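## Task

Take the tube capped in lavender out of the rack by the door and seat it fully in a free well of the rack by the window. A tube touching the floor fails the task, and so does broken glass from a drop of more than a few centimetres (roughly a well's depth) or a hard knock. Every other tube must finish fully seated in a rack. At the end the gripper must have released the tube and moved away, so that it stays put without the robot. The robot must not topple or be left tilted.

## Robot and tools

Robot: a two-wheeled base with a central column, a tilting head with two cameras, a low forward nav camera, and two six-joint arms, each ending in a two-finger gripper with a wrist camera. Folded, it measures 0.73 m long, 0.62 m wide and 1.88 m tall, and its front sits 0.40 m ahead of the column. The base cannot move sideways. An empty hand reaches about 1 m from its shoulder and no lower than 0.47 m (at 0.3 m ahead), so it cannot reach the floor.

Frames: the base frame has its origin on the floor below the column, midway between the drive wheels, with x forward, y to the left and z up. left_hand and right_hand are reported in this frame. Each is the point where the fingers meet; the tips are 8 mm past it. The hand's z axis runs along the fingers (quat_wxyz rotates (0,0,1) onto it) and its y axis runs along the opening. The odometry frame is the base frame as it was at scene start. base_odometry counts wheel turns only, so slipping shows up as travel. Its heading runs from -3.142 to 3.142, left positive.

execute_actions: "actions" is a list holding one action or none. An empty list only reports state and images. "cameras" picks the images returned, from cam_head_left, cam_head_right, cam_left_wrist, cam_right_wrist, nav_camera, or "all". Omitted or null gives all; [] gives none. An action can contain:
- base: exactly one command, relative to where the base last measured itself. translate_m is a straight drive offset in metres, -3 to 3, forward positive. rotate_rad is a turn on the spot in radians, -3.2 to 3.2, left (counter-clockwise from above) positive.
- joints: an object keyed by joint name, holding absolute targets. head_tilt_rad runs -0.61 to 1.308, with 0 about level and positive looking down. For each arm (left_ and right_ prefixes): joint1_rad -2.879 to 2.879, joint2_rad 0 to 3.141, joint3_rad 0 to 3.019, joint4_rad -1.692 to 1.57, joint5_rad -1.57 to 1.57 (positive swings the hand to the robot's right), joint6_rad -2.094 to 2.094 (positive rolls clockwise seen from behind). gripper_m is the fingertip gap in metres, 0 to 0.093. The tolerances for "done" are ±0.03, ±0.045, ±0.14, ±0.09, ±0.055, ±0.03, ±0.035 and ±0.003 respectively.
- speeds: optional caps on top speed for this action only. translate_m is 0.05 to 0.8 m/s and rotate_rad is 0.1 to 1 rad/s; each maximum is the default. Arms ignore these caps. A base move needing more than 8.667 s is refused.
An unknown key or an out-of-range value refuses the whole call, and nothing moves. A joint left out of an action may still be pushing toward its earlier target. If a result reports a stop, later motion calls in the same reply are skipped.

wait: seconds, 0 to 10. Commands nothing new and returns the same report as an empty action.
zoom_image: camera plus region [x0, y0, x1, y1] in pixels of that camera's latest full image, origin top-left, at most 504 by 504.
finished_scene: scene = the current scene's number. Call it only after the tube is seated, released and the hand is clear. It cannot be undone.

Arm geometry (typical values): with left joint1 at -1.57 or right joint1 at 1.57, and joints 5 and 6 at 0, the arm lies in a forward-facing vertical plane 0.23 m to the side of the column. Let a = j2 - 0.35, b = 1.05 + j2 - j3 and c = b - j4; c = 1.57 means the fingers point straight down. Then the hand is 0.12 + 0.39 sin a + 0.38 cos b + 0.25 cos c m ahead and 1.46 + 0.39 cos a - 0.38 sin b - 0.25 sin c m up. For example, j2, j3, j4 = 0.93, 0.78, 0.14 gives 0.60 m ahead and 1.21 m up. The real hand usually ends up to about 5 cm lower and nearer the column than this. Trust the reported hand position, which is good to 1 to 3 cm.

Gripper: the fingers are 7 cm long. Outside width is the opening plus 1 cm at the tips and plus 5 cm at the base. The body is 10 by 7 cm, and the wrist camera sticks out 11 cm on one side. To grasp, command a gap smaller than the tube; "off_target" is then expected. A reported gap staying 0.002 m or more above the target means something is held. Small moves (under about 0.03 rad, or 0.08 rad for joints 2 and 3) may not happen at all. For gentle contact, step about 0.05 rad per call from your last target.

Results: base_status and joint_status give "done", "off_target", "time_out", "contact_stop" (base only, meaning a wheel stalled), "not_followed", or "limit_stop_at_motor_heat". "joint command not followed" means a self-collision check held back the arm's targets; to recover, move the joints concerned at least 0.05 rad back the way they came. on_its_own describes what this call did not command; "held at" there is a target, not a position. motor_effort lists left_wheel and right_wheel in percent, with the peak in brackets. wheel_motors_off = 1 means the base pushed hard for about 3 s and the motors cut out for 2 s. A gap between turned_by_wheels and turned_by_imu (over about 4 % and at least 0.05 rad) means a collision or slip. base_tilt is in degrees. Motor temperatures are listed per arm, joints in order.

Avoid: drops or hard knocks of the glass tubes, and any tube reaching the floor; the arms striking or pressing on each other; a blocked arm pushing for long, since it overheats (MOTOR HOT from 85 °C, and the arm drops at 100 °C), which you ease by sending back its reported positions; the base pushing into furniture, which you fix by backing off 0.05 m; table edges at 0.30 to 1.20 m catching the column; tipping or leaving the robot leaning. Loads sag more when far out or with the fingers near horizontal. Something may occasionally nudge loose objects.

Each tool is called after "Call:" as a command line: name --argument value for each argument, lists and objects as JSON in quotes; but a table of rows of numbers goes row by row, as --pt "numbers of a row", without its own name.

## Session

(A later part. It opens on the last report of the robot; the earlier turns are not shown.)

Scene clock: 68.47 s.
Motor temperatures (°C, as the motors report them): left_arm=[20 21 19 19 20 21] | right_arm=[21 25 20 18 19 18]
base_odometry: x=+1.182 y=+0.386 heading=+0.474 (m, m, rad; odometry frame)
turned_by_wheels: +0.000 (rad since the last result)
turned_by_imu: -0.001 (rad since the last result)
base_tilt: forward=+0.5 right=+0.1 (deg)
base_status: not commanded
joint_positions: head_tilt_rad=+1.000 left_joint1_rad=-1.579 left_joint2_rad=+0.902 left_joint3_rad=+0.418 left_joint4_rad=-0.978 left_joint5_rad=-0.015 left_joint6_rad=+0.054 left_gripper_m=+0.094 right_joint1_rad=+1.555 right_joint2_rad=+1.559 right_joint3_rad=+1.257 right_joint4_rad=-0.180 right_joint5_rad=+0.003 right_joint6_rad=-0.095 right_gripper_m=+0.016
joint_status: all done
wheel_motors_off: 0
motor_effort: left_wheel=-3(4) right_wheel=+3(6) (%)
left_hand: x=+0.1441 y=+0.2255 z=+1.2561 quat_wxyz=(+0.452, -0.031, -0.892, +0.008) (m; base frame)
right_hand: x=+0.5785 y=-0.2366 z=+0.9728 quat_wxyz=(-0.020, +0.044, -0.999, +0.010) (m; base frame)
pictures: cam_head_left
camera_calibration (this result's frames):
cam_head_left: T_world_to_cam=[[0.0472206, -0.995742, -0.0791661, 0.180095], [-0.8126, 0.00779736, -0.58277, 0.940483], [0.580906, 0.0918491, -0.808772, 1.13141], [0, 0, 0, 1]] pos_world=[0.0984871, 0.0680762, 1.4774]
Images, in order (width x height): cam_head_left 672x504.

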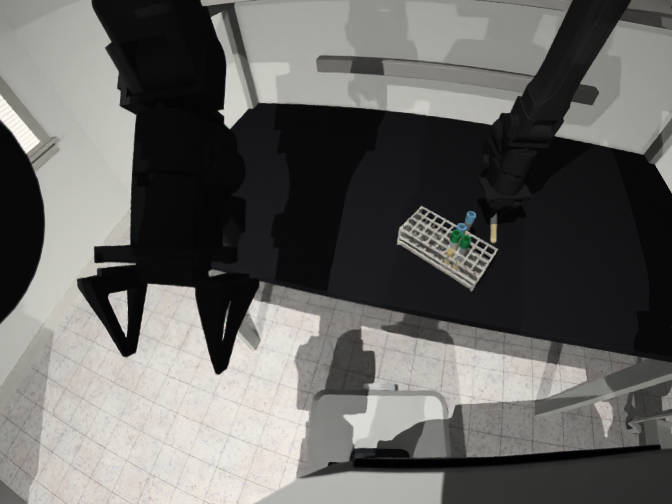

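Call:
execute_actions --actions '[{"joints":{"right_joint2_rad":1.15,"right_joint3_rad":0.37,"right_joint4_rad":0.81}}]' --cameras '[]'

Call:
execute_actions --actions '[{"base":{"rotate_rad":0.13}}]' --cameras '["cam_head_left","cam_right_wrist"]'

Scene clock: 77.40 s.
Motor temperatures (°C, as the motors report them): left_arm=[20 21 19 19 20 21] | right_arm=[21 25 20 18 19 18]
base_odometry: x=+1.182 y=+0.386 heading=+0.474 (m, m, rad; odometry frame)
turned_by_wheels: +0.000 (rad since the last result)
turned_by_imu: -0.002 (rad since the last result)
base_tilt: forward=+0.5 right=+0.0 (deg)
base_status: not commanded
joint_positions: head_tilt_rad=+1.000 left_joint1_rad=-1.579 left_joint2_rad=+0.902 left_joint3_rad=+0.418 left_joint4_rad=-0.978 left_joint5_rad=-0.015 left_joint6_rad=+0.054 left_gripper_m=+0.094 right_joint1_rad=+1.555 right_joint2_rad=+1.131 right_joint3_rad=+0.367 right_joint4_rad=+0.792 right_joint5_rad=+0.003 right_joint6_rad=-0.095 right_gripper_m=+0.016
joint_status: all done
wheel_motors_off: 0
motor_effort: left_wheel=-3(4) right_wheel=+4(4) (%)
left_hand: x=+0.1441 y=+0.2255 z=+1.2561 quat_wxyz=(+0.452, -0.031, -0.892, +0.008) (m; base frame)
right_hand: x=+0.4337 y=-0.2329 z=+1.1482 quat_wxyz=(-0.272, +0.044, -0.961, +0.022) (m; base frame)
pictures: none
No camera images: the call's "cameras" was empty. Leave "cameras" out to get every camera's image.

Scene clock: 78.43 s.
Motor temperatures (°C, as the motors report them): left_arm=[20 21 19 19 20 21] | right_arm=[21 25 20 18 19 18]
base_odometry: x=+1.182 y=+0.386 heading=+0.603 (m, m, rad; odometry frame)
turned_by_wheels: +0.129 (rad since the last result)
turned_by_imu: +0.130 (rad since the last result)
base_tilt: forward=+0.5 right=+0.0 (deg)
base_status: done
joint_positions: head_tilt_rad=+1.000 left_joint1_rad=-1.579 left_joint2_rad=+0.902 left_joint3_rad=+0.418 left_joint4_rad=-0.978 left_joint5_rad=-0.015 left_joint6_rad=+0.054 left_gripper_m=+0.094 right_joint1_rad=+1.557 right_joint2_rad=+1.131 right_joint3_rad=+0.367 right_joint4_rad=+0.792 right_joint5_rad=+0.002 right_joint6_rad=-0.095 right_gripper_m=+0.016
joint_status: not commanded
wheel_motors_off: 0
motor_effort: left_wheel=-3(42) right_wheel=+0(20) (%)
left_hand: x=+0.1441 y=+0.2255 z=+1.2561 quat_wxyz=(+0.452, -0.031, -0.892, +0.008) (m; base frame)
right_hand: x=+0.4342 y=-0.2318 z=+1.1482 quat_wxyz=(-0.272, +0.044, -0.961, +0.020) (m; base frame)
pictures: cam_head_left, cam_right_wrist
camera_calibration (this result's frames):
cam_head_left: T_world_to_cam=[[0.0472202, -0.995742, -0.0791663, 0.180096], [-0.812602, 0.00779736, -0.582766, 0.940476], [0.580902, 0.0918491, -0.808775, 1.13142], [0, 0, 0, 1]] pos_world=[0.0984868, 0.0680762, 1.4774]
cam_right_wrist: T_world_to_cam=[[0.078077, -0.994654, 0.0675853, -0.341798], [-0.995324, -0.073903, 0.0622027, 0.350193], [-0.0568754, -0.0721258, -0.995773, 1.27567], [0, 0, 0, 1]] pos_world=[0.447796, -0.222082, 1.27159]
Images, in order (width x height): cam_head_left 672x504, cam_right_wrist 504x504.

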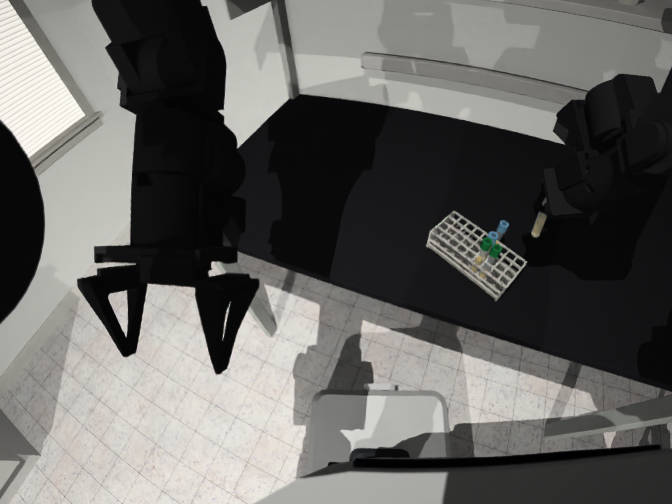

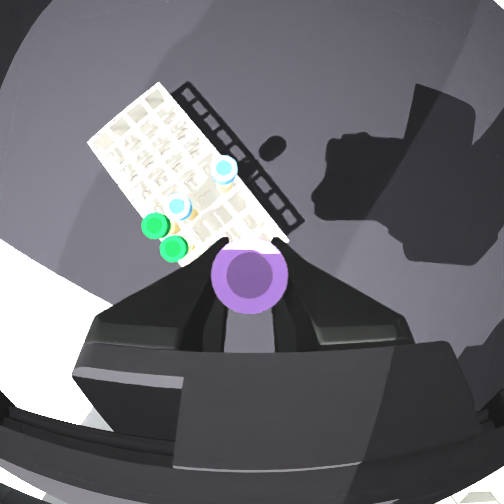

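Call:
execute_actions --actions '[{"joints":{"right_joint2_rad":1.30,"right_joint3_rad":0.49,"right_joint4_rad":0.84}}]' --cameras '["cam_head_left","cam_right_wrist"]'

Scene clock: 82.97 s.
Motor temperatures (°C, as the motors report them): left_arm=[20 21 19 19 20 21] | right_arm=[21 25 20 18 19 18]
base_odometry: x=+1.182 y=+0.386 heading=+0.603 (m, m, rad; odometry frame)
turned_by_wheels: +0.000 (rad since the last result)
turned_by_imu: -0.002 (rad since the last result)
base_tilt: forward=+0.5 right=+0.0 (deg)
base_status: not commanded
joint_positions: head_tilt_rad=+1.000 left_joint1_rad=-1.579 left_joint2_rad=+0.902 left_joint3_rad=+0.418 left_joint4_rad=-0.978 left_joint5_rad=-0.015 left_joint6_rad=+0.054 left_gripper_m=+0.094 right_joint1_rad=+1.557 right_joint2_rad=+1.290 right_joint3_rad=+0.494 right_joint4_rad=+0.825 right_joint5_rad=+0.002 right_joint6_rad=-0.095 right_gripper_m=+0.016
joint_status: all done
wheel_motors_off: 0
motor_effort: left_wheel=-5(6) right_wheel=+5(5) (%)
left_hand: x=+0.1441 y=+0.2255 z=+1.2561 quat_wxyz=(+0.452, -0.031, -0.892, +0.008) (m; base frame)
right_hand: x=+0.4615 y=-0.2325 z=+1.1045 quat_wxyz=(-0.272, +0.044, -0.961, +0.020) (m; base frame)
pictures: cam_head_left, cam_right_wrist
camera_calibration (this result's frames):
cam_head_left: T_world_to_cam=[[0.0472201, -0.995742, -0.0791664, 0.180096], [-0.812603, 0.00779736, -0.582765, 0.940474], [0.580901, 0.0918491, -0.808776, 1.13142], [0, 0, 0, 1]] pos_world=[0.0984867, 0.0680762, 1.4774]
cam_right_wrist: T_world_to_cam=[[0.0781409, -0.994655, 0.0674882, -0.3416], [-0.995253, -0.0738901, 0.063341, 0.378805], [-0.0580158, -0.0721173, -0.995707, 1.23414], [0, 0, 0, 1]] pos_world=[0.475299, -0.222782, 1.2279]
Images, in order (width x height): cam_head_left 672x504, cam_right_wrist 504x504.

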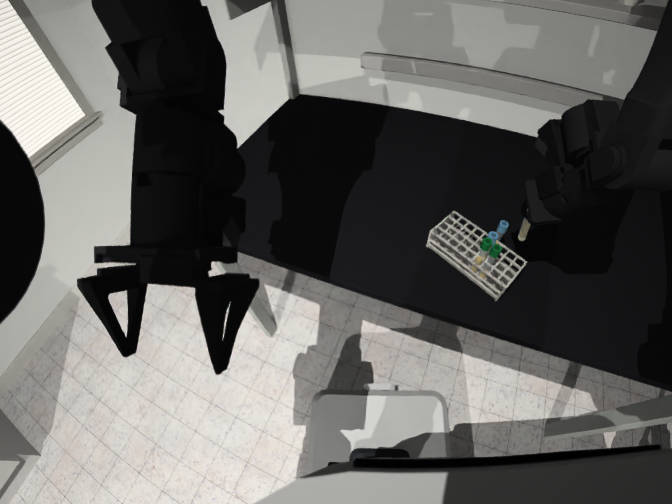

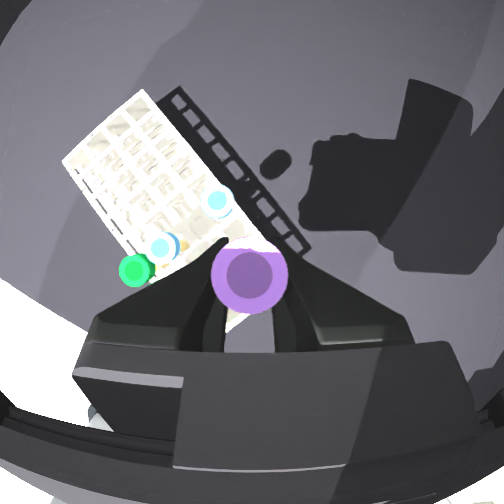

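Call:
execute_actions --actions '[{"joints":{"right_joint2_rad":1.45,"right_joint3_rad":0.555,"right_joint4_rad":0.925}}]' --cameras '["cam_head_left"]'

Scene clock: 86.37 s.
Motor temperatures (°C, as the motors report them): left_arm=[20 21 19 19 20 21] | right_arm=[21 25 20 18 19 18]
base_odometry: x=+1.182 y=+0.386 heading=+0.603 (m, m, rad; odometry frame)
turned_by_wheels: +0.000 (rad since the last result)
turned_by_imu: -0.001 (rad since the last result)
base_tilt: forward=+0.4 right=+0.1 (deg)
base_status: not commanded
joint_positions: head_tilt_rad=+1.000 left_joint1_rad=-1.579 left_joint2_rad=+0.902 left_joint3_rad=+0.418 left_joint4_rad=-0.978 left_joint5_rad=-0.015 left_joint6_rad=+0.054 left_gripper_m=+0.094 right_joint1_rad=+1.557 right_joint2_rad=+1.445 right_joint3_rad=+0.560 right_joint4_rad=+0.915 right_joint5_rad=+0.002 right_joint6_rad=-0.095 right_gripper_m=+0.016
joint_status: all done
wheel_motors_off: 0
motor_effort: left_wheel=-6(6) right_wheel=+3(4) (%)
left_hand: x=+0.1441 y=+0.2255 z=+1.2561 quat_wxyz=(+0.452, -0.031, -0.892, +0.008) (m; base frame)
right_hand: x=+0.4607 y=-0.2330 z=+1.0647 quat_wxyz=(-0.273, +0.044, -0.961, +0.021) (m; base frame)
pictures: cam_head_left
camera_calibration (this result's frames):
cam_head_left: T_world_to_cam=[[0.0472199, -0.995742, -0.0791665, 0.180096], [-0.812605, 0.00779736, -0.582763, 0.940471], [0.580899, 0.0918491, -0.808777, 1.13142], [0, 0, 0, 1]] pos_world=[0.0984865, 0.0680762, 1.4774]
Images, in order (width x height): cam_head_left 672x504.

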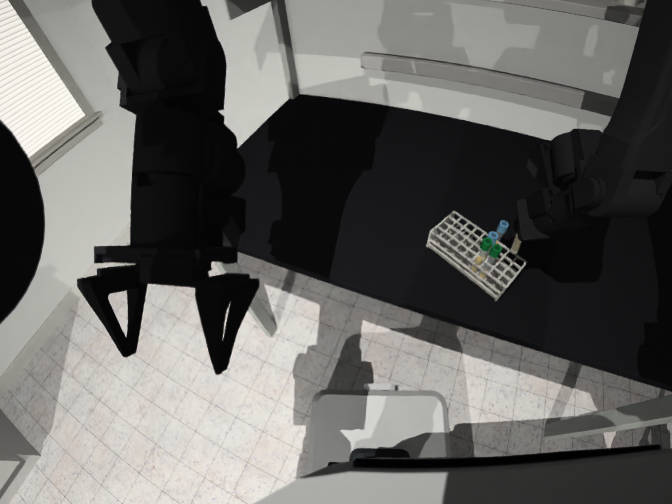

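Call:
zoom_image --camera "cam_head_left" --region '[460, 200, 560, 300]'

Region (460, 200, 560, 300) of cam_head_left's 672x504 image, scaled by 5.040, with more detail than that image has.

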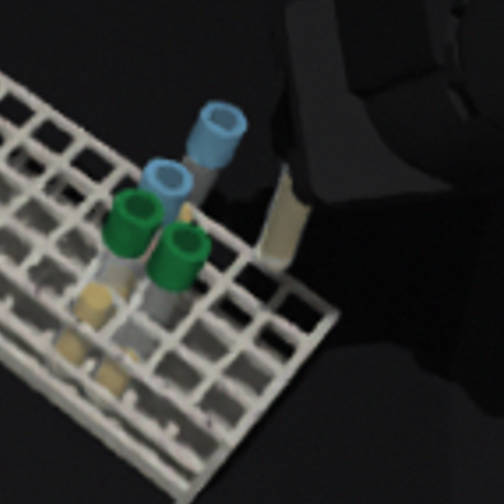

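Call:
execute_actions --actions '[{"joints":{"right_joint2_rad":1.55,"right_joint3_rad":0.61,"right_joint4_rad":0.97}}]' --cameras '["cam_head_left"]'

Call:
zoom_image --camera "cam_head_left" --region '[460, 200, 560, 300]'

Scene clock: 89.10 s.
Motor temperatures (°C, as the motors report them): left_arm=[20 21 19 19 20 21] | right_arm=[21 25 20 18 19 18]
base_odometry: x=+1.182 y=+0.386 heading=+0.603 (m, m, rad; odometry frame)
turned_by_wheels: +0.000 (rad since the last result)
turned_by_imu: -0.001 (rad since the last result)
base_tilt: forward=+0.5 right=+0.0 (deg)
base_status: not commanded
joint_positions: head_tilt_rad=+1.000 left_joint1_rad=-1.579 left_joint2_rad=+0.902 left_joint3_rad=+0.418 left_joint4_rad=-0.978 left_joint5_rad=-0.015 left_joint6_rad=+0.054 left_gripper_m=+0.094 right_joint1_rad=+1.558 right_joint2_rad=+1.521 right_joint3_rad=+0.616 right_joint4_rad=+0.967 right_joint5_rad=+0.001 right_joint6_rad=-0.095 right_gripper_m=+0.016
joint_status: all done
wheel_motors_off: 0
motor_effort: left_wheel=-7(7) right_wheel=+5(4) (%)
left_hand: x=+0.1441 y=+0.2255 z=+1.2561 quat_wxyz=(+0.452, -0.031, -0.892, +0.008) (m; base frame)
right_hand: x=+0.4726 y=-0.2329 z=+1.0450 quat_wxyz=(-0.288, +0.044, -0.956, +0.021) (m; base frame)
pictures: cam_head_left
camera_calibration (this result's frames):
cam_head_left: T_world_to_cam=[[0.0472185, -0.995742, -0.0791674, 0.180098], [-0.812615, 0.00779736, -0.582748, 0.940449], [0.580884, 0.0918491, -0.808787, 1.13144], [0, 0, 0, 1]] pos_world=[0.0984854, 0.0680762, 1.4774]
Images, in order (width x height): cam_head_left 672x504.

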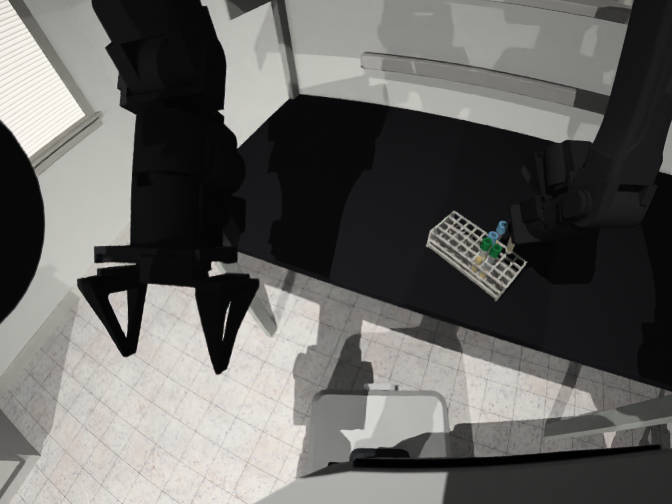

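Region (460, 200, 560, 300) of cam_head_left's 672x504 image, scaled by 5.040, with more detail than that image has.

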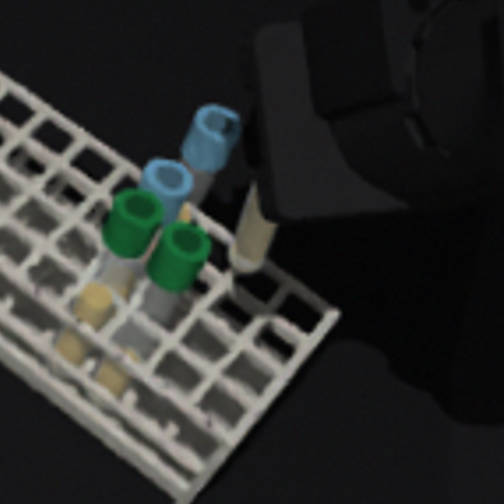

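Call:
execute_actions --actions '[{"joints":{"right_joint2_rad":1.45,"right_joint3_rad":0.51,"right_joint4_rad":0.97}}]' --cameras '["cam_head_left"]'

Call:
zoom_image --camera "cam_head_left" --region '[460, 200, 560, 300]'

Scene clock: 92.87 s.
Motor temperatures (°C, as the motors report them): left_arm=[20 21 19 19 20 21] | right_arm=[21 25 20 18 19 18]
base_odometry: x=+1.182 y=+0.386 heading=+0.603 (m, m, rad; odometry frame)
turned_by_wheels: +0.000 (rad since the last result)
turned_by_imu: -0.001 (rad since the last result)
base_tilt: forward=+0.5 right=+0.0 (deg)
base_status: not commanded
joint_positions: head_tilt_rad=+1.000 left_joint1_rad=-1.579 left_joint2_rad=+0.902 left_joint3_rad=+0.418 left_joint4_rad=-0.978 left_joint5_rad=-0.015 left_joint6_rad=+0.054 left_gripper_m=+0.094 right_joint1_rad=+1.558 right_joint2_rad=+1.474 right_joint3_rad=+0.509 right_joint4_rad=+0.967 right_joint5_rad=+0.001 right_joint6_rad=-0.095 right_gripper_m=+0.016
joint_status: all done
wheel_motors_off: 0
motor_effort: left_wheel=-7(7) right_wheel=+5(5) (%)
left_hand: x=+0.1441 y=+0.2255 z=+1.2561 quat_wxyz=(+0.452, -0.031, -0.892, +0.008) (m; base frame)
right_hand: x=+0.4315 y=-0.2325 z=+1.0629 quat_wxyz=(-0.259, +0.044, -0.965, +0.019) (m; base frame)
pictures: cam_head_left
camera_calibration (this result's frames):
cam_head_left: T_world_to_cam=[[0.0472184, -0.995742, -0.0791674, 0.180098], [-0.812616, 0.00779736, -0.582748, 0.940448], [0.580884, 0.0918491, -0.808788, 1.13144], [0, 0, 0, 1]] pos_world=[0.0984853, 0.0680762, 1.4774]
Images, in order (width x height): cam_head_left 672x504.

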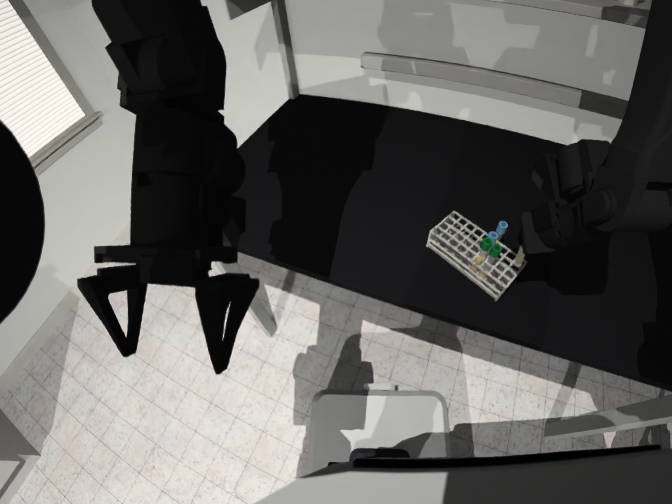

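Region (460, 200, 560, 300) of cam_head_left's 672x504 image, scaled by 5.040, with more detail than that image has.

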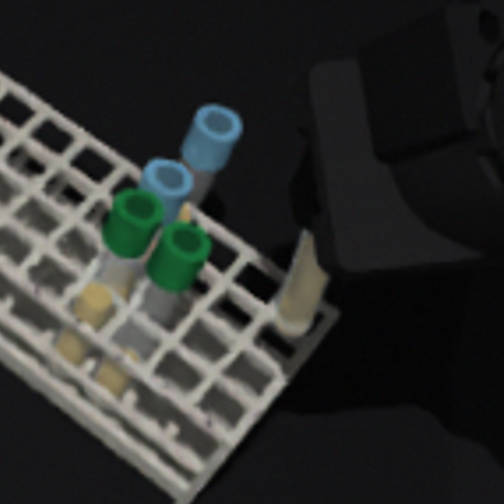

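Call:
execute_actions --actions '[{"joints":{"right_joint1_rad":1.62}}]' --cameras '["cam_head_left"]'

Call:
zoom_image --camera "cam_head_left" --region '[460, 200, 560, 300]'

Scene clock: 95.27 s.
Motor temperatures (°C, as the motors report them): left_arm=[20 21 19 19 20 21] | right_arm=[21 25 20 18 19 18]
base_odometry: x=+1.182 y=+0.386 heading=+0.603 (m, m, rad; odometry frame)
turned_by_wheels: +0.000 (rad since the last result)
turned_by_imu: -0.001 (rad since the last result)
base_tilt: forward=+0.5 right=+0.1 (deg)
base_status: not commanded
joint_positions: head_tilt_rad=+1.000 left_joint1_rad=-1.579 left_joint2_rad=+0.902 left_joint3_rad=+0.418 left_joint4_rad=-0.978 left_joint5_rad=-0.015 left_joint6_rad=+0.054 left_gripper_m=+0.094 right_joint1_rad=+1.617 right_joint2_rad=+1.474 right_joint3_rad=+0.509 right_joint4_rad=+0.967 right_joint5_rad=+0.001 right_joint6_rad=-0.095 right_gripper_m=+0.016
joint_status: all done
wheel_motors_off: 0
motor_effort: left_wheel=-7(7) right_wheel=+5(4) (%)
left_hand: x=+0.1441 y=+0.2255 z=+1.2561 quat_wxyz=(+0.452, -0.031, -0.892, +0.008) (m; base frame)
right_hand: x=+0.4313 y=-0.2017 z=+1.0633 quat_wxyz=(-0.260, +0.052, -0.964, -0.010) (m; base frame)
pictures: cam_head_left
camera_calibration (this result's frames):
cam_head_left: T_world_to_cam=[[0.0472184, -0.995742, -0.0791674, 0.180098], [-0.812616, 0.00779736, -0.582747, 0.940448], [0.580884, 0.0918491, -0.808788, 1.13144], [0, 0, 0, 1]] pos_world=[0.0984853, 0.0680762, 1.4774]
Images, in order (width x height): cam_head_left 672x504.

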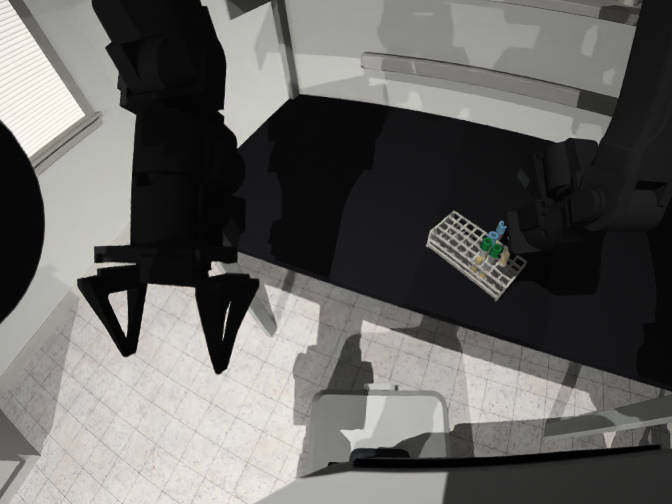

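Region (460, 200, 560, 300) of cam_head_left's 672x504 image, scaled by 5.040, with more detail than that image has.

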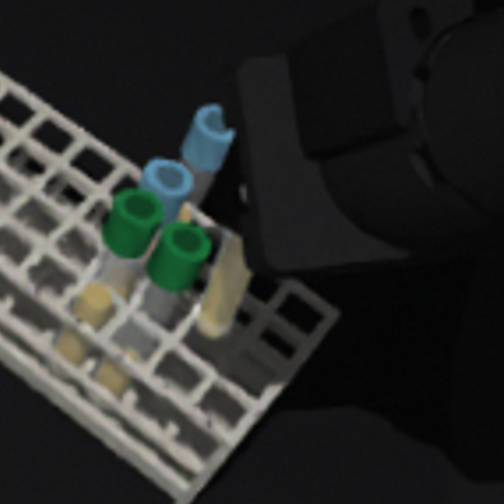

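The tube is over the inside of the rack now, so I'll lower it.

Call:
execute_actions --actions '[{"joints":{"right_joint2_rad":1.58,"right_joint3_rad":0.57,"right_joint4_rad":1.01}}]' --cameras '["cam_head_left"]'

Call:
zoom_image --camera "cam_head_left" --region '[460, 200, 560, 300]'

Scene clock: 97.37 s.
Motor temperatures (°C, as the motors report them): left_arm=[20 21 19 19 20 21] | right_arm=[21 25 20 18 19 18]
base_odometry: x=+1.182 y=+0.386 heading=+0.603 (m, m, rad; odometry frame)
turned_by_wheels: +0.000 (rad since the last result)
turned_by_imu: -0.001 (rad since the last result)
base_tilt: forward=+0.4 right=+0.0 (deg)
base_status: not commanded
joint_positions: head_tilt_rad=+1.000 left_joint1_rad=-1.579 left_joint2_rad=+0.902 left_joint3_rad=+0.418 left_joint4_rad=-0.978 left_joint5_rad=-0.015 left_joint6_rad=+0.054 left_gripper_m=+0.094 right_joint1_rad=+1.617 right_joint2_rad=+1.530 right_joint3_rad=+0.577 right_joint4_rad=+1.019 right_joint5_rad=+0.000 right_joint6_rad=-0.095 right_gripper_m=+0.016
joint_status: all done
wheel_motors_off: 0
motor_effort: left_wheel=-8(8) right_wheel=+6(4) (%)
left_hand: x=+0.1441 y=+0.2255 z=+1.2561 quat_wxyz=(+0.452, -0.031, -0.892, +0.008) (m; base frame)
right_hand: x=+0.4577 y=-0.2005 z=+1.0502 quat_wxyz=(-0.291, +0.051, -0.955, -0.009) (m; base frame)
pictures: cam_head_left
camera_calibration (this result's frames):
cam_head_left: T_world_to_cam=[[0.0472148, -0.995742, -0.0791696, 0.180101], [-0.812643, 0.00779736, -0.58271, 0.940392], [0.580847, 0.0918491, -0.808815, 1.13148], [0, 0, 0, 1]] pos_world=[0.0984825, 0.0680762, 1.47739]
Images, in order (width x height): cam_head_left 672x504.

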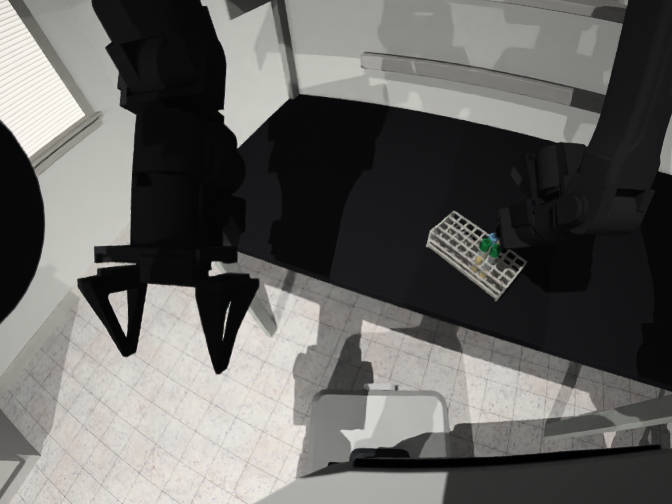

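Region (460, 200, 560, 300) of cam_head_left's 672x504 image, scaled by 5.040, with more detail than that image has.

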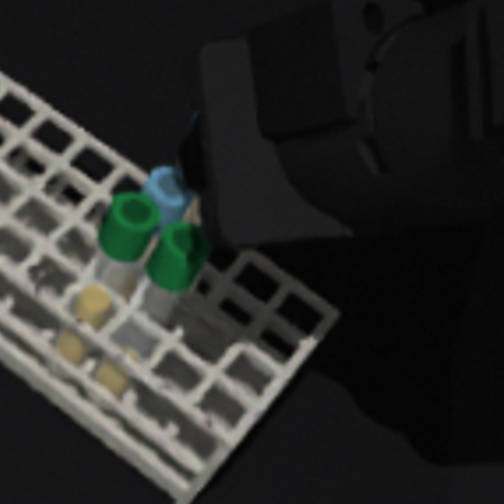

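Call:
execute_actions --actions '[{"joints":{"right_joint2_rad":1.66}}]' --cameras '["cam_right_wrist"]'

Scene clock: 99.07 s.
Motor temperatures (°C, as the motors report them): left_arm=[20 21 19 19 20 21] | right_arm=[21 25 20 18 19 18]
base_odometry: x=+1.182 y=+0.386 heading=+0.603 (m, m, rad; odometry frame)
turned_by_wheels: +0.000 (rad since the last result)
turned_by_imu: -0.001 (rad since the last result)
base_tilt: forward=+0.5 right=+0.1 (deg)
base_status: not commanded
joint_positions: head_tilt_rad=+1.000 left_joint1_rad=-1.579 left_joint2_rad=+0.902 left_joint3_rad=+0.418 left_joint4_rad=-0.978 left_joint5_rad=-0.015 left_joint6_rad=+0.054 left_gripper_m=+0.094 right_joint1_rad=+1.617 right_joint2_rad=+1.549 right_joint3_rad=+0.577 right_joint4_rad=+1.056 right_joint5_rad=+0.000 right_joint6_rad=-0.095 right_gripper_m=+0.016
joint_status: all done
wheel_motors_off: 0
motor_effort: left_wheel=-8(8) right_wheel=+4(5) (%)
left_hand: x=+0.1441 y=+0.2255 z=+1.2561 quat_wxyz=(+0.452, -0.031, -0.892, +0.008) (m; base frame)
right_hand: x=+0.4573 y=-0.2003 z=+1.0489 quat_wxyz=(-0.300, +0.050, -0.953, -0.009) (m; base frame)
pictures: cam_right_wrist
camera_calibration (this result's frames):
cam_right_wrist: T_world_to_cam=[[0.105657, -0.994231, 0.0184778, -0.266577], [-0.994402, -0.105626, 0.00263483, 0.437483], [-0.00066789, -0.0186527, -0.999826, 1.16969], [0, 0, 0, 1]] pos_world=[0.463981, -0.197011, 1.17326]
Images, in order (width x height): cam_right_wrist 504x504.

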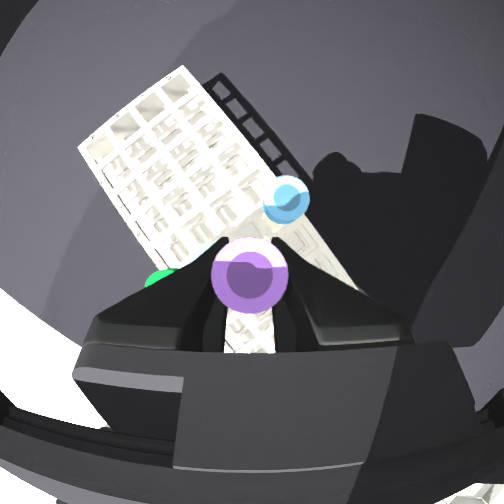

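Call:
execute_actions --actions '[{"joints":{"right_joint2_rad":1.52,"right_joint3_rad":0.54,"right_joint4_rad":1.01}}]' --cameras '[]'

Call:
execute_actions --actions '[{"joints":{"right_joint2_rad":1.64}}]' --cameras '["cam_right_wrist"]'

Scene clock: 101.57 s.
Motor temperatures (°C, as the motors report them): left_arm=[20 21 19 19 20 21] | right_arm=[21 25 20 18 19 18]
base_odometry: x=+1.182 y=+0.386 heading=+0.603 (m, m, rad; odometry frame)
turned_by_wheels: +0.000 (rad since the last result)
turned_by_imu: -0.001 (rad since the last result)
base_tilt: forward=+0.5 right=+0.1 (deg)
base_status: not commanded
joint_positions: head_tilt_rad=+1.000 left_joint1_rad=-1.579 left_joint2_rad=+0.902 left_joint3_rad=+0.418 left_joint4_rad=-0.978 left_joint5_rad=-0.015 left_joint6_rad=+0.054 left_gripper_m=+0.094 right_joint1_rad=+1.617 right_joint2_rad=+1.533 right_joint3_rad=+0.559 right_joint4_rad=+1.026 right_joint5_rad=+0.000 right_joint6_rad=-0.095 right_gripper_m=+0.016
joint_status: all done
wheel_motors_off: 0
motor_effort: left_wheel=-7(8) right_wheel=+4(6) (%)
left_hand: x=+0.1441 y=+0.2255 z=+1.2561 quat_wxyz=(+0.452, -0.031, -0.892, +0.008) (m; base frame)
right_hand: x=+0.4477 y=-0.2006 z=+1.0506 quat_wxyz=(-0.284, +0.051, -0.957, -0.009) (m; base frame)
pictures: none
No camera images: the call's "cameras" was empty. Leave "cameras" out to get every camera's image.

Scene clock: 102.27 s.
Motor temperatures (°C, as the motors report them): left_arm=[20 21 19 19 20 21] | right_arm=[21 25 20 18 19 18]
base_odometry: x=+1.182 y=+0.386 heading=+0.603 (m, m, rad; odometry frame)
turned_by_wheels: +0.000 (rad since the last result)
turned_by_imu: +0.000 (rad since the last result)
base_tilt: forward=+0.5 right=+0.1 (deg)
base_status: not commanded
joint_positions: head_tilt_rad=+1.000 left_joint1_rad=-1.579 left_joint2_rad=+0.902 left_joint3_rad=+0.418 left_joint4_rad=-0.978 left_joint5_rad=-0.015 left_joint6_rad=+0.054 left_gripper_m=+0.094 right_joint1_rad=+1.617 right_joint2_rad=+1.547 right_joint3_rad=+0.559 right_joint4_rad=+1.046 right_joint5_rad=+0.000 right_joint6_rad=-0.095 right_gripper_m=+0.016
joint_status: all done
wheel_motors_off: 0
motor_effort: left_wheel=-8(8) right_wheel=+6(6) (%)
left_hand: x=+0.1441 y=+0.2255 z=+1.2561 quat_wxyz=(+0.452, -0.031, -0.892, +0.008) (m; base frame)
right_hand: x=+0.4462 y=-0.2005 z=+1.0488 quat_wxyz=(-0.287, +0.051, -0.956, -0.009) (m; base frame)
pictures: cam_right_wrist
camera_calibration (this result's frames):
cam_right_wrist: T_world_to_cam=[[0.107164, -0.994108, 0.0162856, -0.263996], [-0.993877, -0.106666, 0.0288405, 0.398419], [-0.0269335, -0.0192765, -0.999451, 1.18077], [0, 0, 0, 1]] pos_world=[0.456072, -0.197181, 1.17294]
Images, in order (width x height): cam_right_wrist 504x504.

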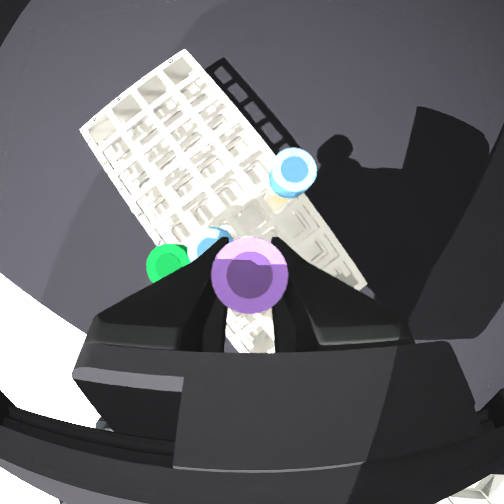

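Call:
execute_actions --actions '[{"joints":{"right_joint1_rad":1.575,"right_joint2_rad":1.52,"right_joint4_rad":1.01}}]' --cameras '[]'

Call:
execute_actions --actions '[{"joints":{"right_joint2_rad":1.64}}]' --cameras '["cam_head_left"]'

Call:
zoom_image --camera "cam_head_left" --region '[460, 200, 560, 300]'

Scene clock: 105.00 s.
Motor temperatures (°C, as the motors report them): left_arm=[20 21 19 19 20 21] | right_arm=[21 24 21 18 19 18]
base_odometry: x=+1.182 y=+0.386 heading=+0.603 (m, m, rad; odometry frame)
turned_by_wheels: +0.000 (rad since the last result)
turned_by_imu: -0.001 (rad since the last result)
base_tilt: forward=+0.4 right=+0.1 (deg)
base_status: not commanded
joint_positions: head_tilt_rad=+1.000 left_joint1_rad=-1.579 left_joint2_rad=+0.902 left_joint3_rad=+0.418 left_joint4_rad=-0.978 left_joint5_rad=-0.015 left_joint6_rad=+0.054 left_gripper_m=+0.094 right_joint1_rad=+1.587 right_joint2_rad=+1.536 right_joint3_rad=+0.558 right_joint4_rad=+1.022 right_joint5_rad=-0.002 right_joint6_rad=-0.095 right_gripper_m=+0.016
joint_status: all done
wheel_motors_off: 0
motor_effort: left_wheel=-7(8) right_wheel=+6(5) (%)
left_hand: x=+0.1441 y=+0.2255 z=+1.2561 quat_wxyz=(+0.452, -0.031, -0.892, +0.008) (m; base frame)
right_hand: x=+0.4454 y=-0.2164 z=+1.0485 quat_wxyz=(-0.280, +0.048, -0.959, +0.004) (m; base frame)
pictures: none
No camera images: the call's "cameras" was empty. Leave "cameras" out to get every camera's image.

Scene clock: 105.67 s.
Motor temperatures (°C, as the motors report them): left_arm=[20 21 19 19 20 21] | right_arm=[21 24 21 18 19 18]
base_odometry: x=+1.182 y=+0.386 heading=+0.603 (m, m, rad; odometry frame)
turned_by_wheels: +0.000 (rad since the last result)
turned_by_imu: +0.000 (rad since the last result)
base_tilt: forward=+0.5 right=+0.0 (deg)
base_status: not commanded
joint_positions: head_tilt_rad=+1.000 left_joint1_rad=-1.579 left_joint2_rad=+0.902 left_joint3_rad=+0.418 left_joint4_rad=-0.978 left_joint5_rad=-0.015 left_joint6_rad=+0.054 left_gripper_m=+0.094 right_joint1_rad=+1.587 right_joint2_rad=+1.560 right_joint3_rad=+0.555 right_joint4_rad=+1.038 right_joint5_rad=-0.003 right_joint6_rad=-0.095 right_gripper_m=+0.016
joint_status: all done
wheel_motors_off: 0
motor_effort: left_wheel=-7(8) right_wheel=+5(6) (%)
left_hand: x=+0.1441 y=+0.2255 z=+1.2561 quat_wxyz=(+0.452, -0.031, -0.892, +0.008) (m; base frame)
right_hand: x=+0.4372 y=-0.2162 z=+1.0433 quat_wxyz=(-0.275, +0.048, -0.960, +0.004) (m; base frame)
pictures: cam_head_left
camera_calibration (this result's frames):
cam_head_left: T_world_to_cam=[[0.0472146, -0.995742, -0.0791697, 0.180101], [-0.812644, 0.00779736, -0.582708, 0.940389], [0.580845, 0.0918491, -0.808816, 1.13148], [0, 0, 0, 1]] pos_world=[0.0984823, 0.0680762, 1.47739]
Images, in order (width x height): cam_head_left 672x504.

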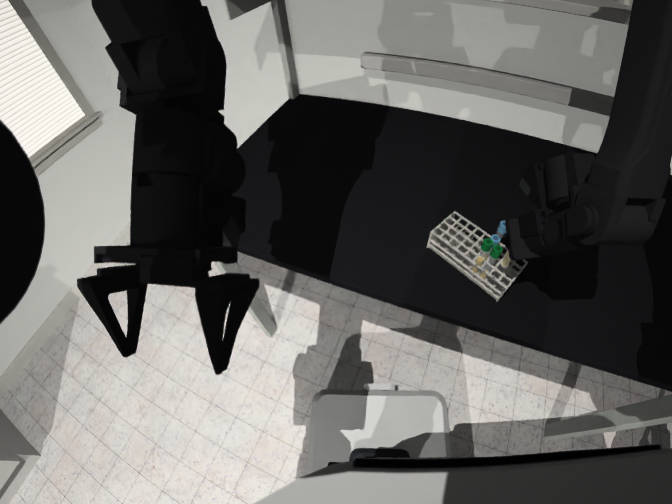

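Region (460, 200, 560, 300) of cam_head_left's 672x504 image, scaled by 5.040, with more detail than that image has.

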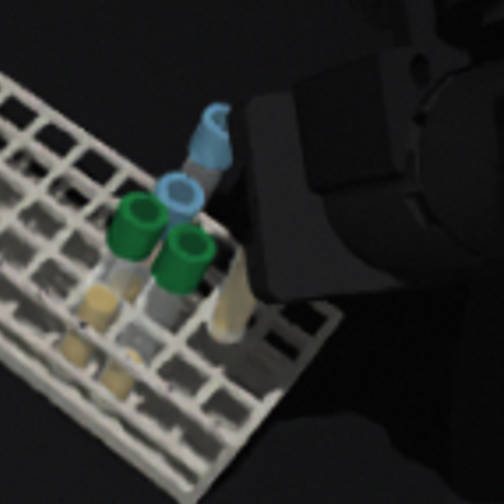

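Call:
execute_actions --actions '[{"joints":{"right_joint5_rad":0.04}}]' --cameras '["cam_head_left"]'

Call:
zoom_image --camera "cam_head_left" --region '[460, 200, 560, 300]'

Scene clock: 108.83 s.
Motor temperatures (°C, as the motors report them): left_arm=[20 21 19 19 20 21] | right_arm=[21 24 21 18 19 18]
base_odometry: x=+1.182 y=+0.386 heading=+0.603 (m, m, rad; odometry frame)
turned_by_wheels: +0.000 (rad since the last result)
turned_by_imu: -0.001 (rad since the last result)
base_tilt: forward=+0.4 right=+0.0 (deg)
base_status: not commanded
joint_positions: head_tilt_rad=+1.000 left_joint1_rad=-1.579 left_joint2_rad=+0.902 left_joint3_rad=+0.418 left_joint4_rad=-0.978 left_joint5_rad=-0.015 left_joint6_rad=+0.054 left_gripper_m=+0.094 right_joint1_rad=+1.587 right_joint2_rad=+1.561 right_joint3_rad=+0.555 right_joint4_rad=+1.039 right_joint5_rad=+0.024 right_joint6_rad=-0.095 right_gripper_m=+0.016
joint_status: all done
wheel_motors_off: 0
motor_effort: left_wheel=-7(7) right_wheel=+5(3) (%)
left_hand: x=+0.1441 y=+0.2255 z=+1.2561 quat_wxyz=(+0.452, -0.031, -0.892, +0.008) (m; base frame)
right_hand: x=+0.4371 y=-0.2210 z=+1.0432 quat_wxyz=(-0.274, +0.044, -0.961, +0.017) (m; base frame)
pictures: cam_head_left
camera_calibration (this result's frames):
cam_head_left: T_world_to_cam=[[0.0472146, -0.995742, -0.0791697, 0.180101], [-0.812644, 0.00779736, -0.582708, 0.940389], [0.580845, 0.0918491, -0.808816, 1.13148], [0, 0, 0, 1]] pos_world=[0.0984823, 0.0680762, 1.47739]
Images, in order (width x height): cam_head_left 672x504.

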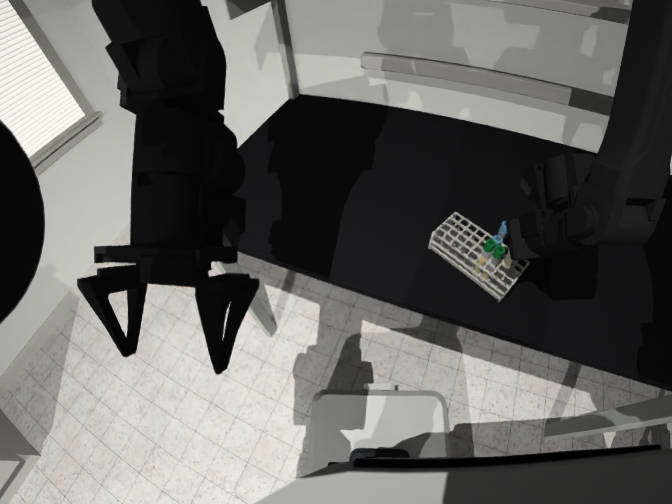

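Region (460, 200, 560, 300) of cam_head_left's 672x504 image, scaled by 5.040, with more detail than that image has.

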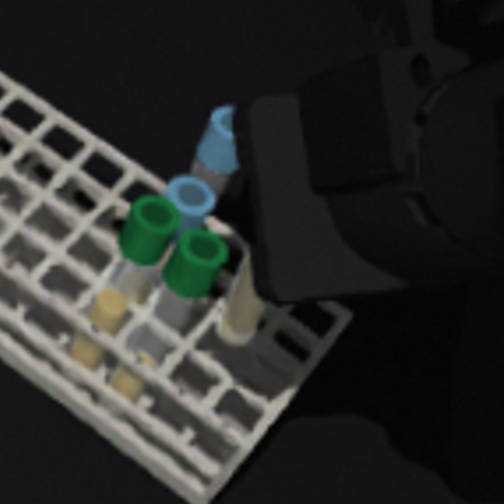

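Call:
execute_actions --actions '[{"joints":{"right_joint2_rad":1.48,"right_joint3_rad":0.52}}]' --cameras '[]'

Call:
execute_actions --actions '[{"joints":{"right_joint5_rad":0.075}}]' --cameras '["cam_head_left"]'

Call:
zoom_image --camera "cam_head_left" --region '[460, 200, 560, 300]'

Scene clock: 112.10 s.
Motor temperatures (°C, as the motors report them): left_arm=[20 21 19 19 20 21] | right_arm=[21 24 21 18 19 18]
base_odometry: x=+1.182 y=+0.386 heading=+0.603 (m, m, rad; odometry frame)
turned_by_wheels: +0.000 (rad since the last result)
turned_by_imu: -0.001 (rad since the last result)
base_tilt: forward=+0.5 right=+0.0 (deg)
base_status: not commanded
joint_positions: head_tilt_rad=+1.000 left_joint1_rad=-1.579 left_joint2_rad=+0.902 left_joint3_rad=+0.418 left_joint4_rad=-0.978 left_joint5_rad=-0.015 left_joint6_rad=+0.054 left_gripper_m=+0.094 right_joint1_rad=+1.587 right_joint2_rad=+1.495 right_joint3_rad=+0.534 right_joint4_rad=+1.021 right_joint5_rad=+0.037 right_joint6_rad=-0.095 right_gripper_m=+0.016
joint_status: all done
wheel_motors_off: 0
motor_effort: left_wheel=-7(7) right_wheel=+5(6) (%)
left_hand: x=+0.1441 y=+0.2255 z=+1.2561 quat_wxyz=(+0.452, -0.031, -0.892, +0.008) (m; base frame)
right_hand: x=+0.4489 y=-0.2233 z=+1.0626 quat_wxyz=(-0.287, +0.042, -0.957, +0.024) (m; base frame)
pictures: none
No camera images: the call's "cameras" was empty. Leave "cameras" out to get every camera's image.

Scene clock: 112.60 s.
Motor temperatures (°C, as the motors report them): left_arm=[20 21 19 19 20 21] | right_arm=[21 24 21 18 19 18]
base_odometry: x=+1.182 y=+0.386 heading=+0.603 (m, m, rad; odometry frame)
turned_by_wheels: +0.000 (rad since the last result)
turned_by_imu: +0.000 (rad since the last result)
base_tilt: forward=+0.5 right=+0.0 (deg)
base_status: not commanded
joint_positions: head_tilt_rad=+1.000 left_joint1_rad=-1.579 left_joint2_rad=+0.902 left_joint3_rad=+0.418 left_joint4_rad=-0.978 left_joint5_rad=-0.015 left_joint6_rad=+0.054 left_gripper_m=+0.094 right_joint1_rad=+1.587 right_joint2_rad=+1.495 right_joint3_rad=+0.534 right_joint4_rad=+1.021 right_joint5_rad=+0.073 right_joint6_rad=-0.095 right_gripper_m=+0.016
joint_status: all done
wheel_motors_off: 0
motor_effort: left_wheel=-7(7) right_wheel=+6(5) (%)
left_hand: x=+0.1441 y=+0.2255 z=+1.2561 quat_wxyz=(+0.452, -0.031, -0.892, +0.008) (m; base frame)
right_hand: x=+0.4488 y=-0.2295 z=+1.0628 quat_wxyz=(-0.286, +0.037, -0.957, +0.041) (m; base frame)
pictures: cam_head_left
camera_calibration (this result's frames):
cam_head_left: T_world_to_cam=[[0.0472146, -0.995742, -0.0791697, 0.180101], [-0.812644, 0.00779736, -0.582708, 0.940389], [0.580845, 0.0918491, -0.808816, 1.13148], [0, 0, 0, 1]] pos_world=[0.0984823, 0.0680762, 1.47739]
Images, in order (width x height): cam_head_left 672x504.

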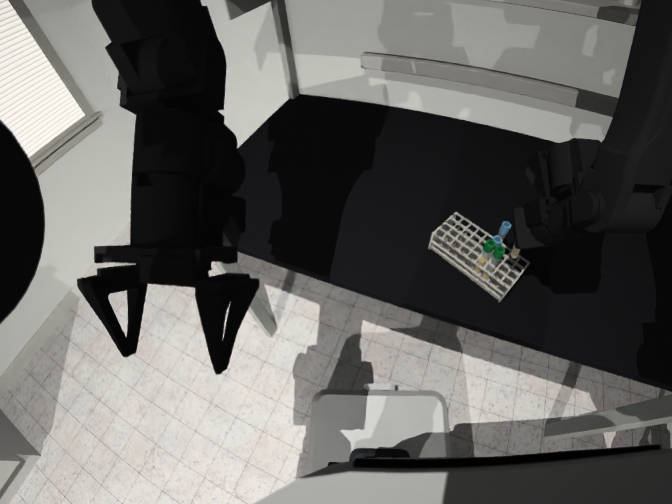

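Region (460, 200, 560, 300) of cam_head_left's 672x504 image, scaled by 5.040, with more detail than that image has.

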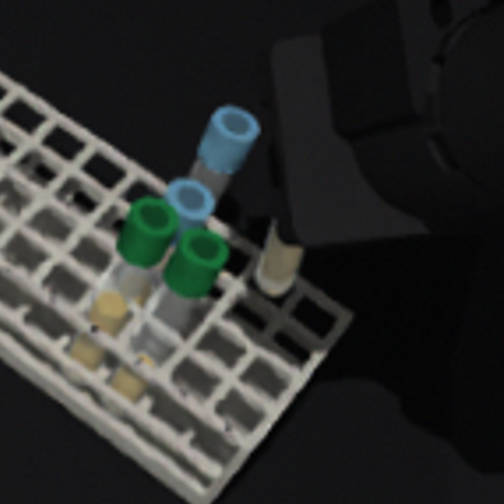

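Now I'll lower with joint 2 only, which also pulls the hand back slightly.

Call:
execute_actions --actions '[{"joints":{"right_joint2_rad":1.62}}]' --cameras '["cam_head_left"]'

Call:
zoom_image --camera "cam_head_left" --region '[460, 200, 560, 300]'

Scene clock: 116.00 s.
Motor temperatures (°C, as the motors report them): left_arm=[20 21 19 19 20 21] | right_arm=[21 24 21 18 19 18]
base_odometry: x=+1.182 y=+0.386 heading=+0.603 (m, m, rad; odometry frame)
turned_by_wheels: +0.000 (rad since the last result)
turned_by_imu: -0.001 (rad since the last result)
base_tilt: forward=+0.4 right=+0.1 (deg)
base_status: not commanded
joint_positions: head_tilt_rad=+1.000 left_joint1_rad=-1.579 left_joint2_rad=+0.902 left_joint3_rad=+0.418 left_joint4_rad=-0.978 left_joint5_rad=-0.015 left_joint6_rad=+0.054 left_gripper_m=+0.094 right_joint1_rad=+1.587 right_joint2_rad=+1.605 right_joint3_rad=+0.531 right_joint4_rad=+1.020 right_joint5_rad=+0.074 right_joint6_rad=-0.095 right_gripper_m=+0.016
joint_status: all done
wheel_motors_off: 0
motor_effort: left_wheel=-7(8) right_wheel=+5(5) (%)
left_hand: x=+0.1441 y=+0.2255 z=+1.2561 quat_wxyz=(+0.452, -0.031, -0.892, +0.008) (m; base frame)
right_hand: x=+0.4016 y=-0.2296 z=+1.0298 quat_wxyz=(-0.231, +0.040, -0.971, +0.039) (m; base frame)
pictures: cam_head_left
camera_calibration (this result's frames):
cam_head_left: T_world_to_cam=[[0.0472146, -0.995742, -0.0791697, 0.180101], [-0.812644, 0.00779736, -0.582708, 0.940389], [0.580844, 0.0918491, -0.808816, 1.13148], [0, 0, 0, 1]] pos_world=[0.0984823, 0.0680762, 1.47739]
Images, in order (width x height): cam_head_left 672x504.

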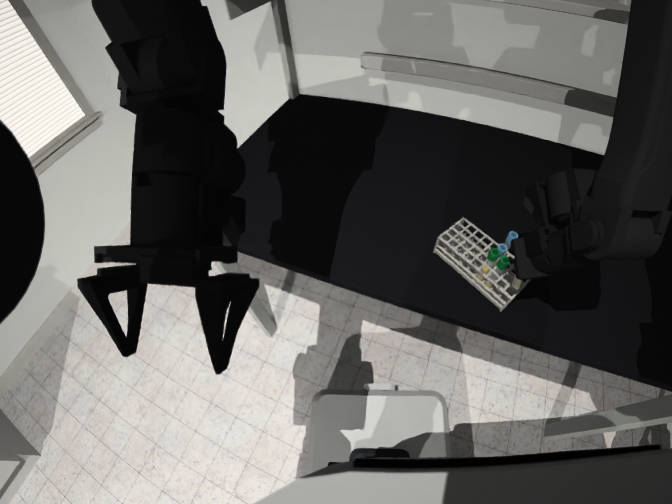

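Region (460, 200, 560, 300) of cam_head_left's 672x504 image, scaled by 5.040, with more detail than that image has.

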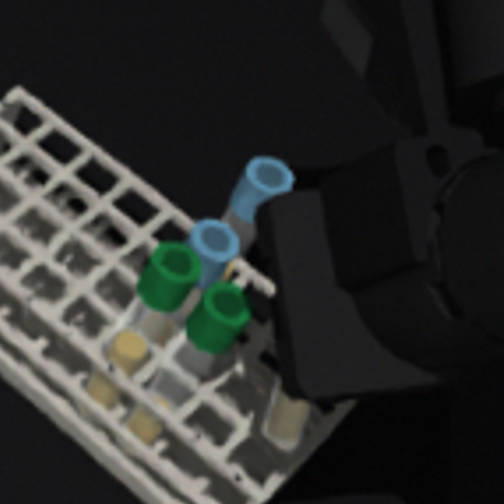

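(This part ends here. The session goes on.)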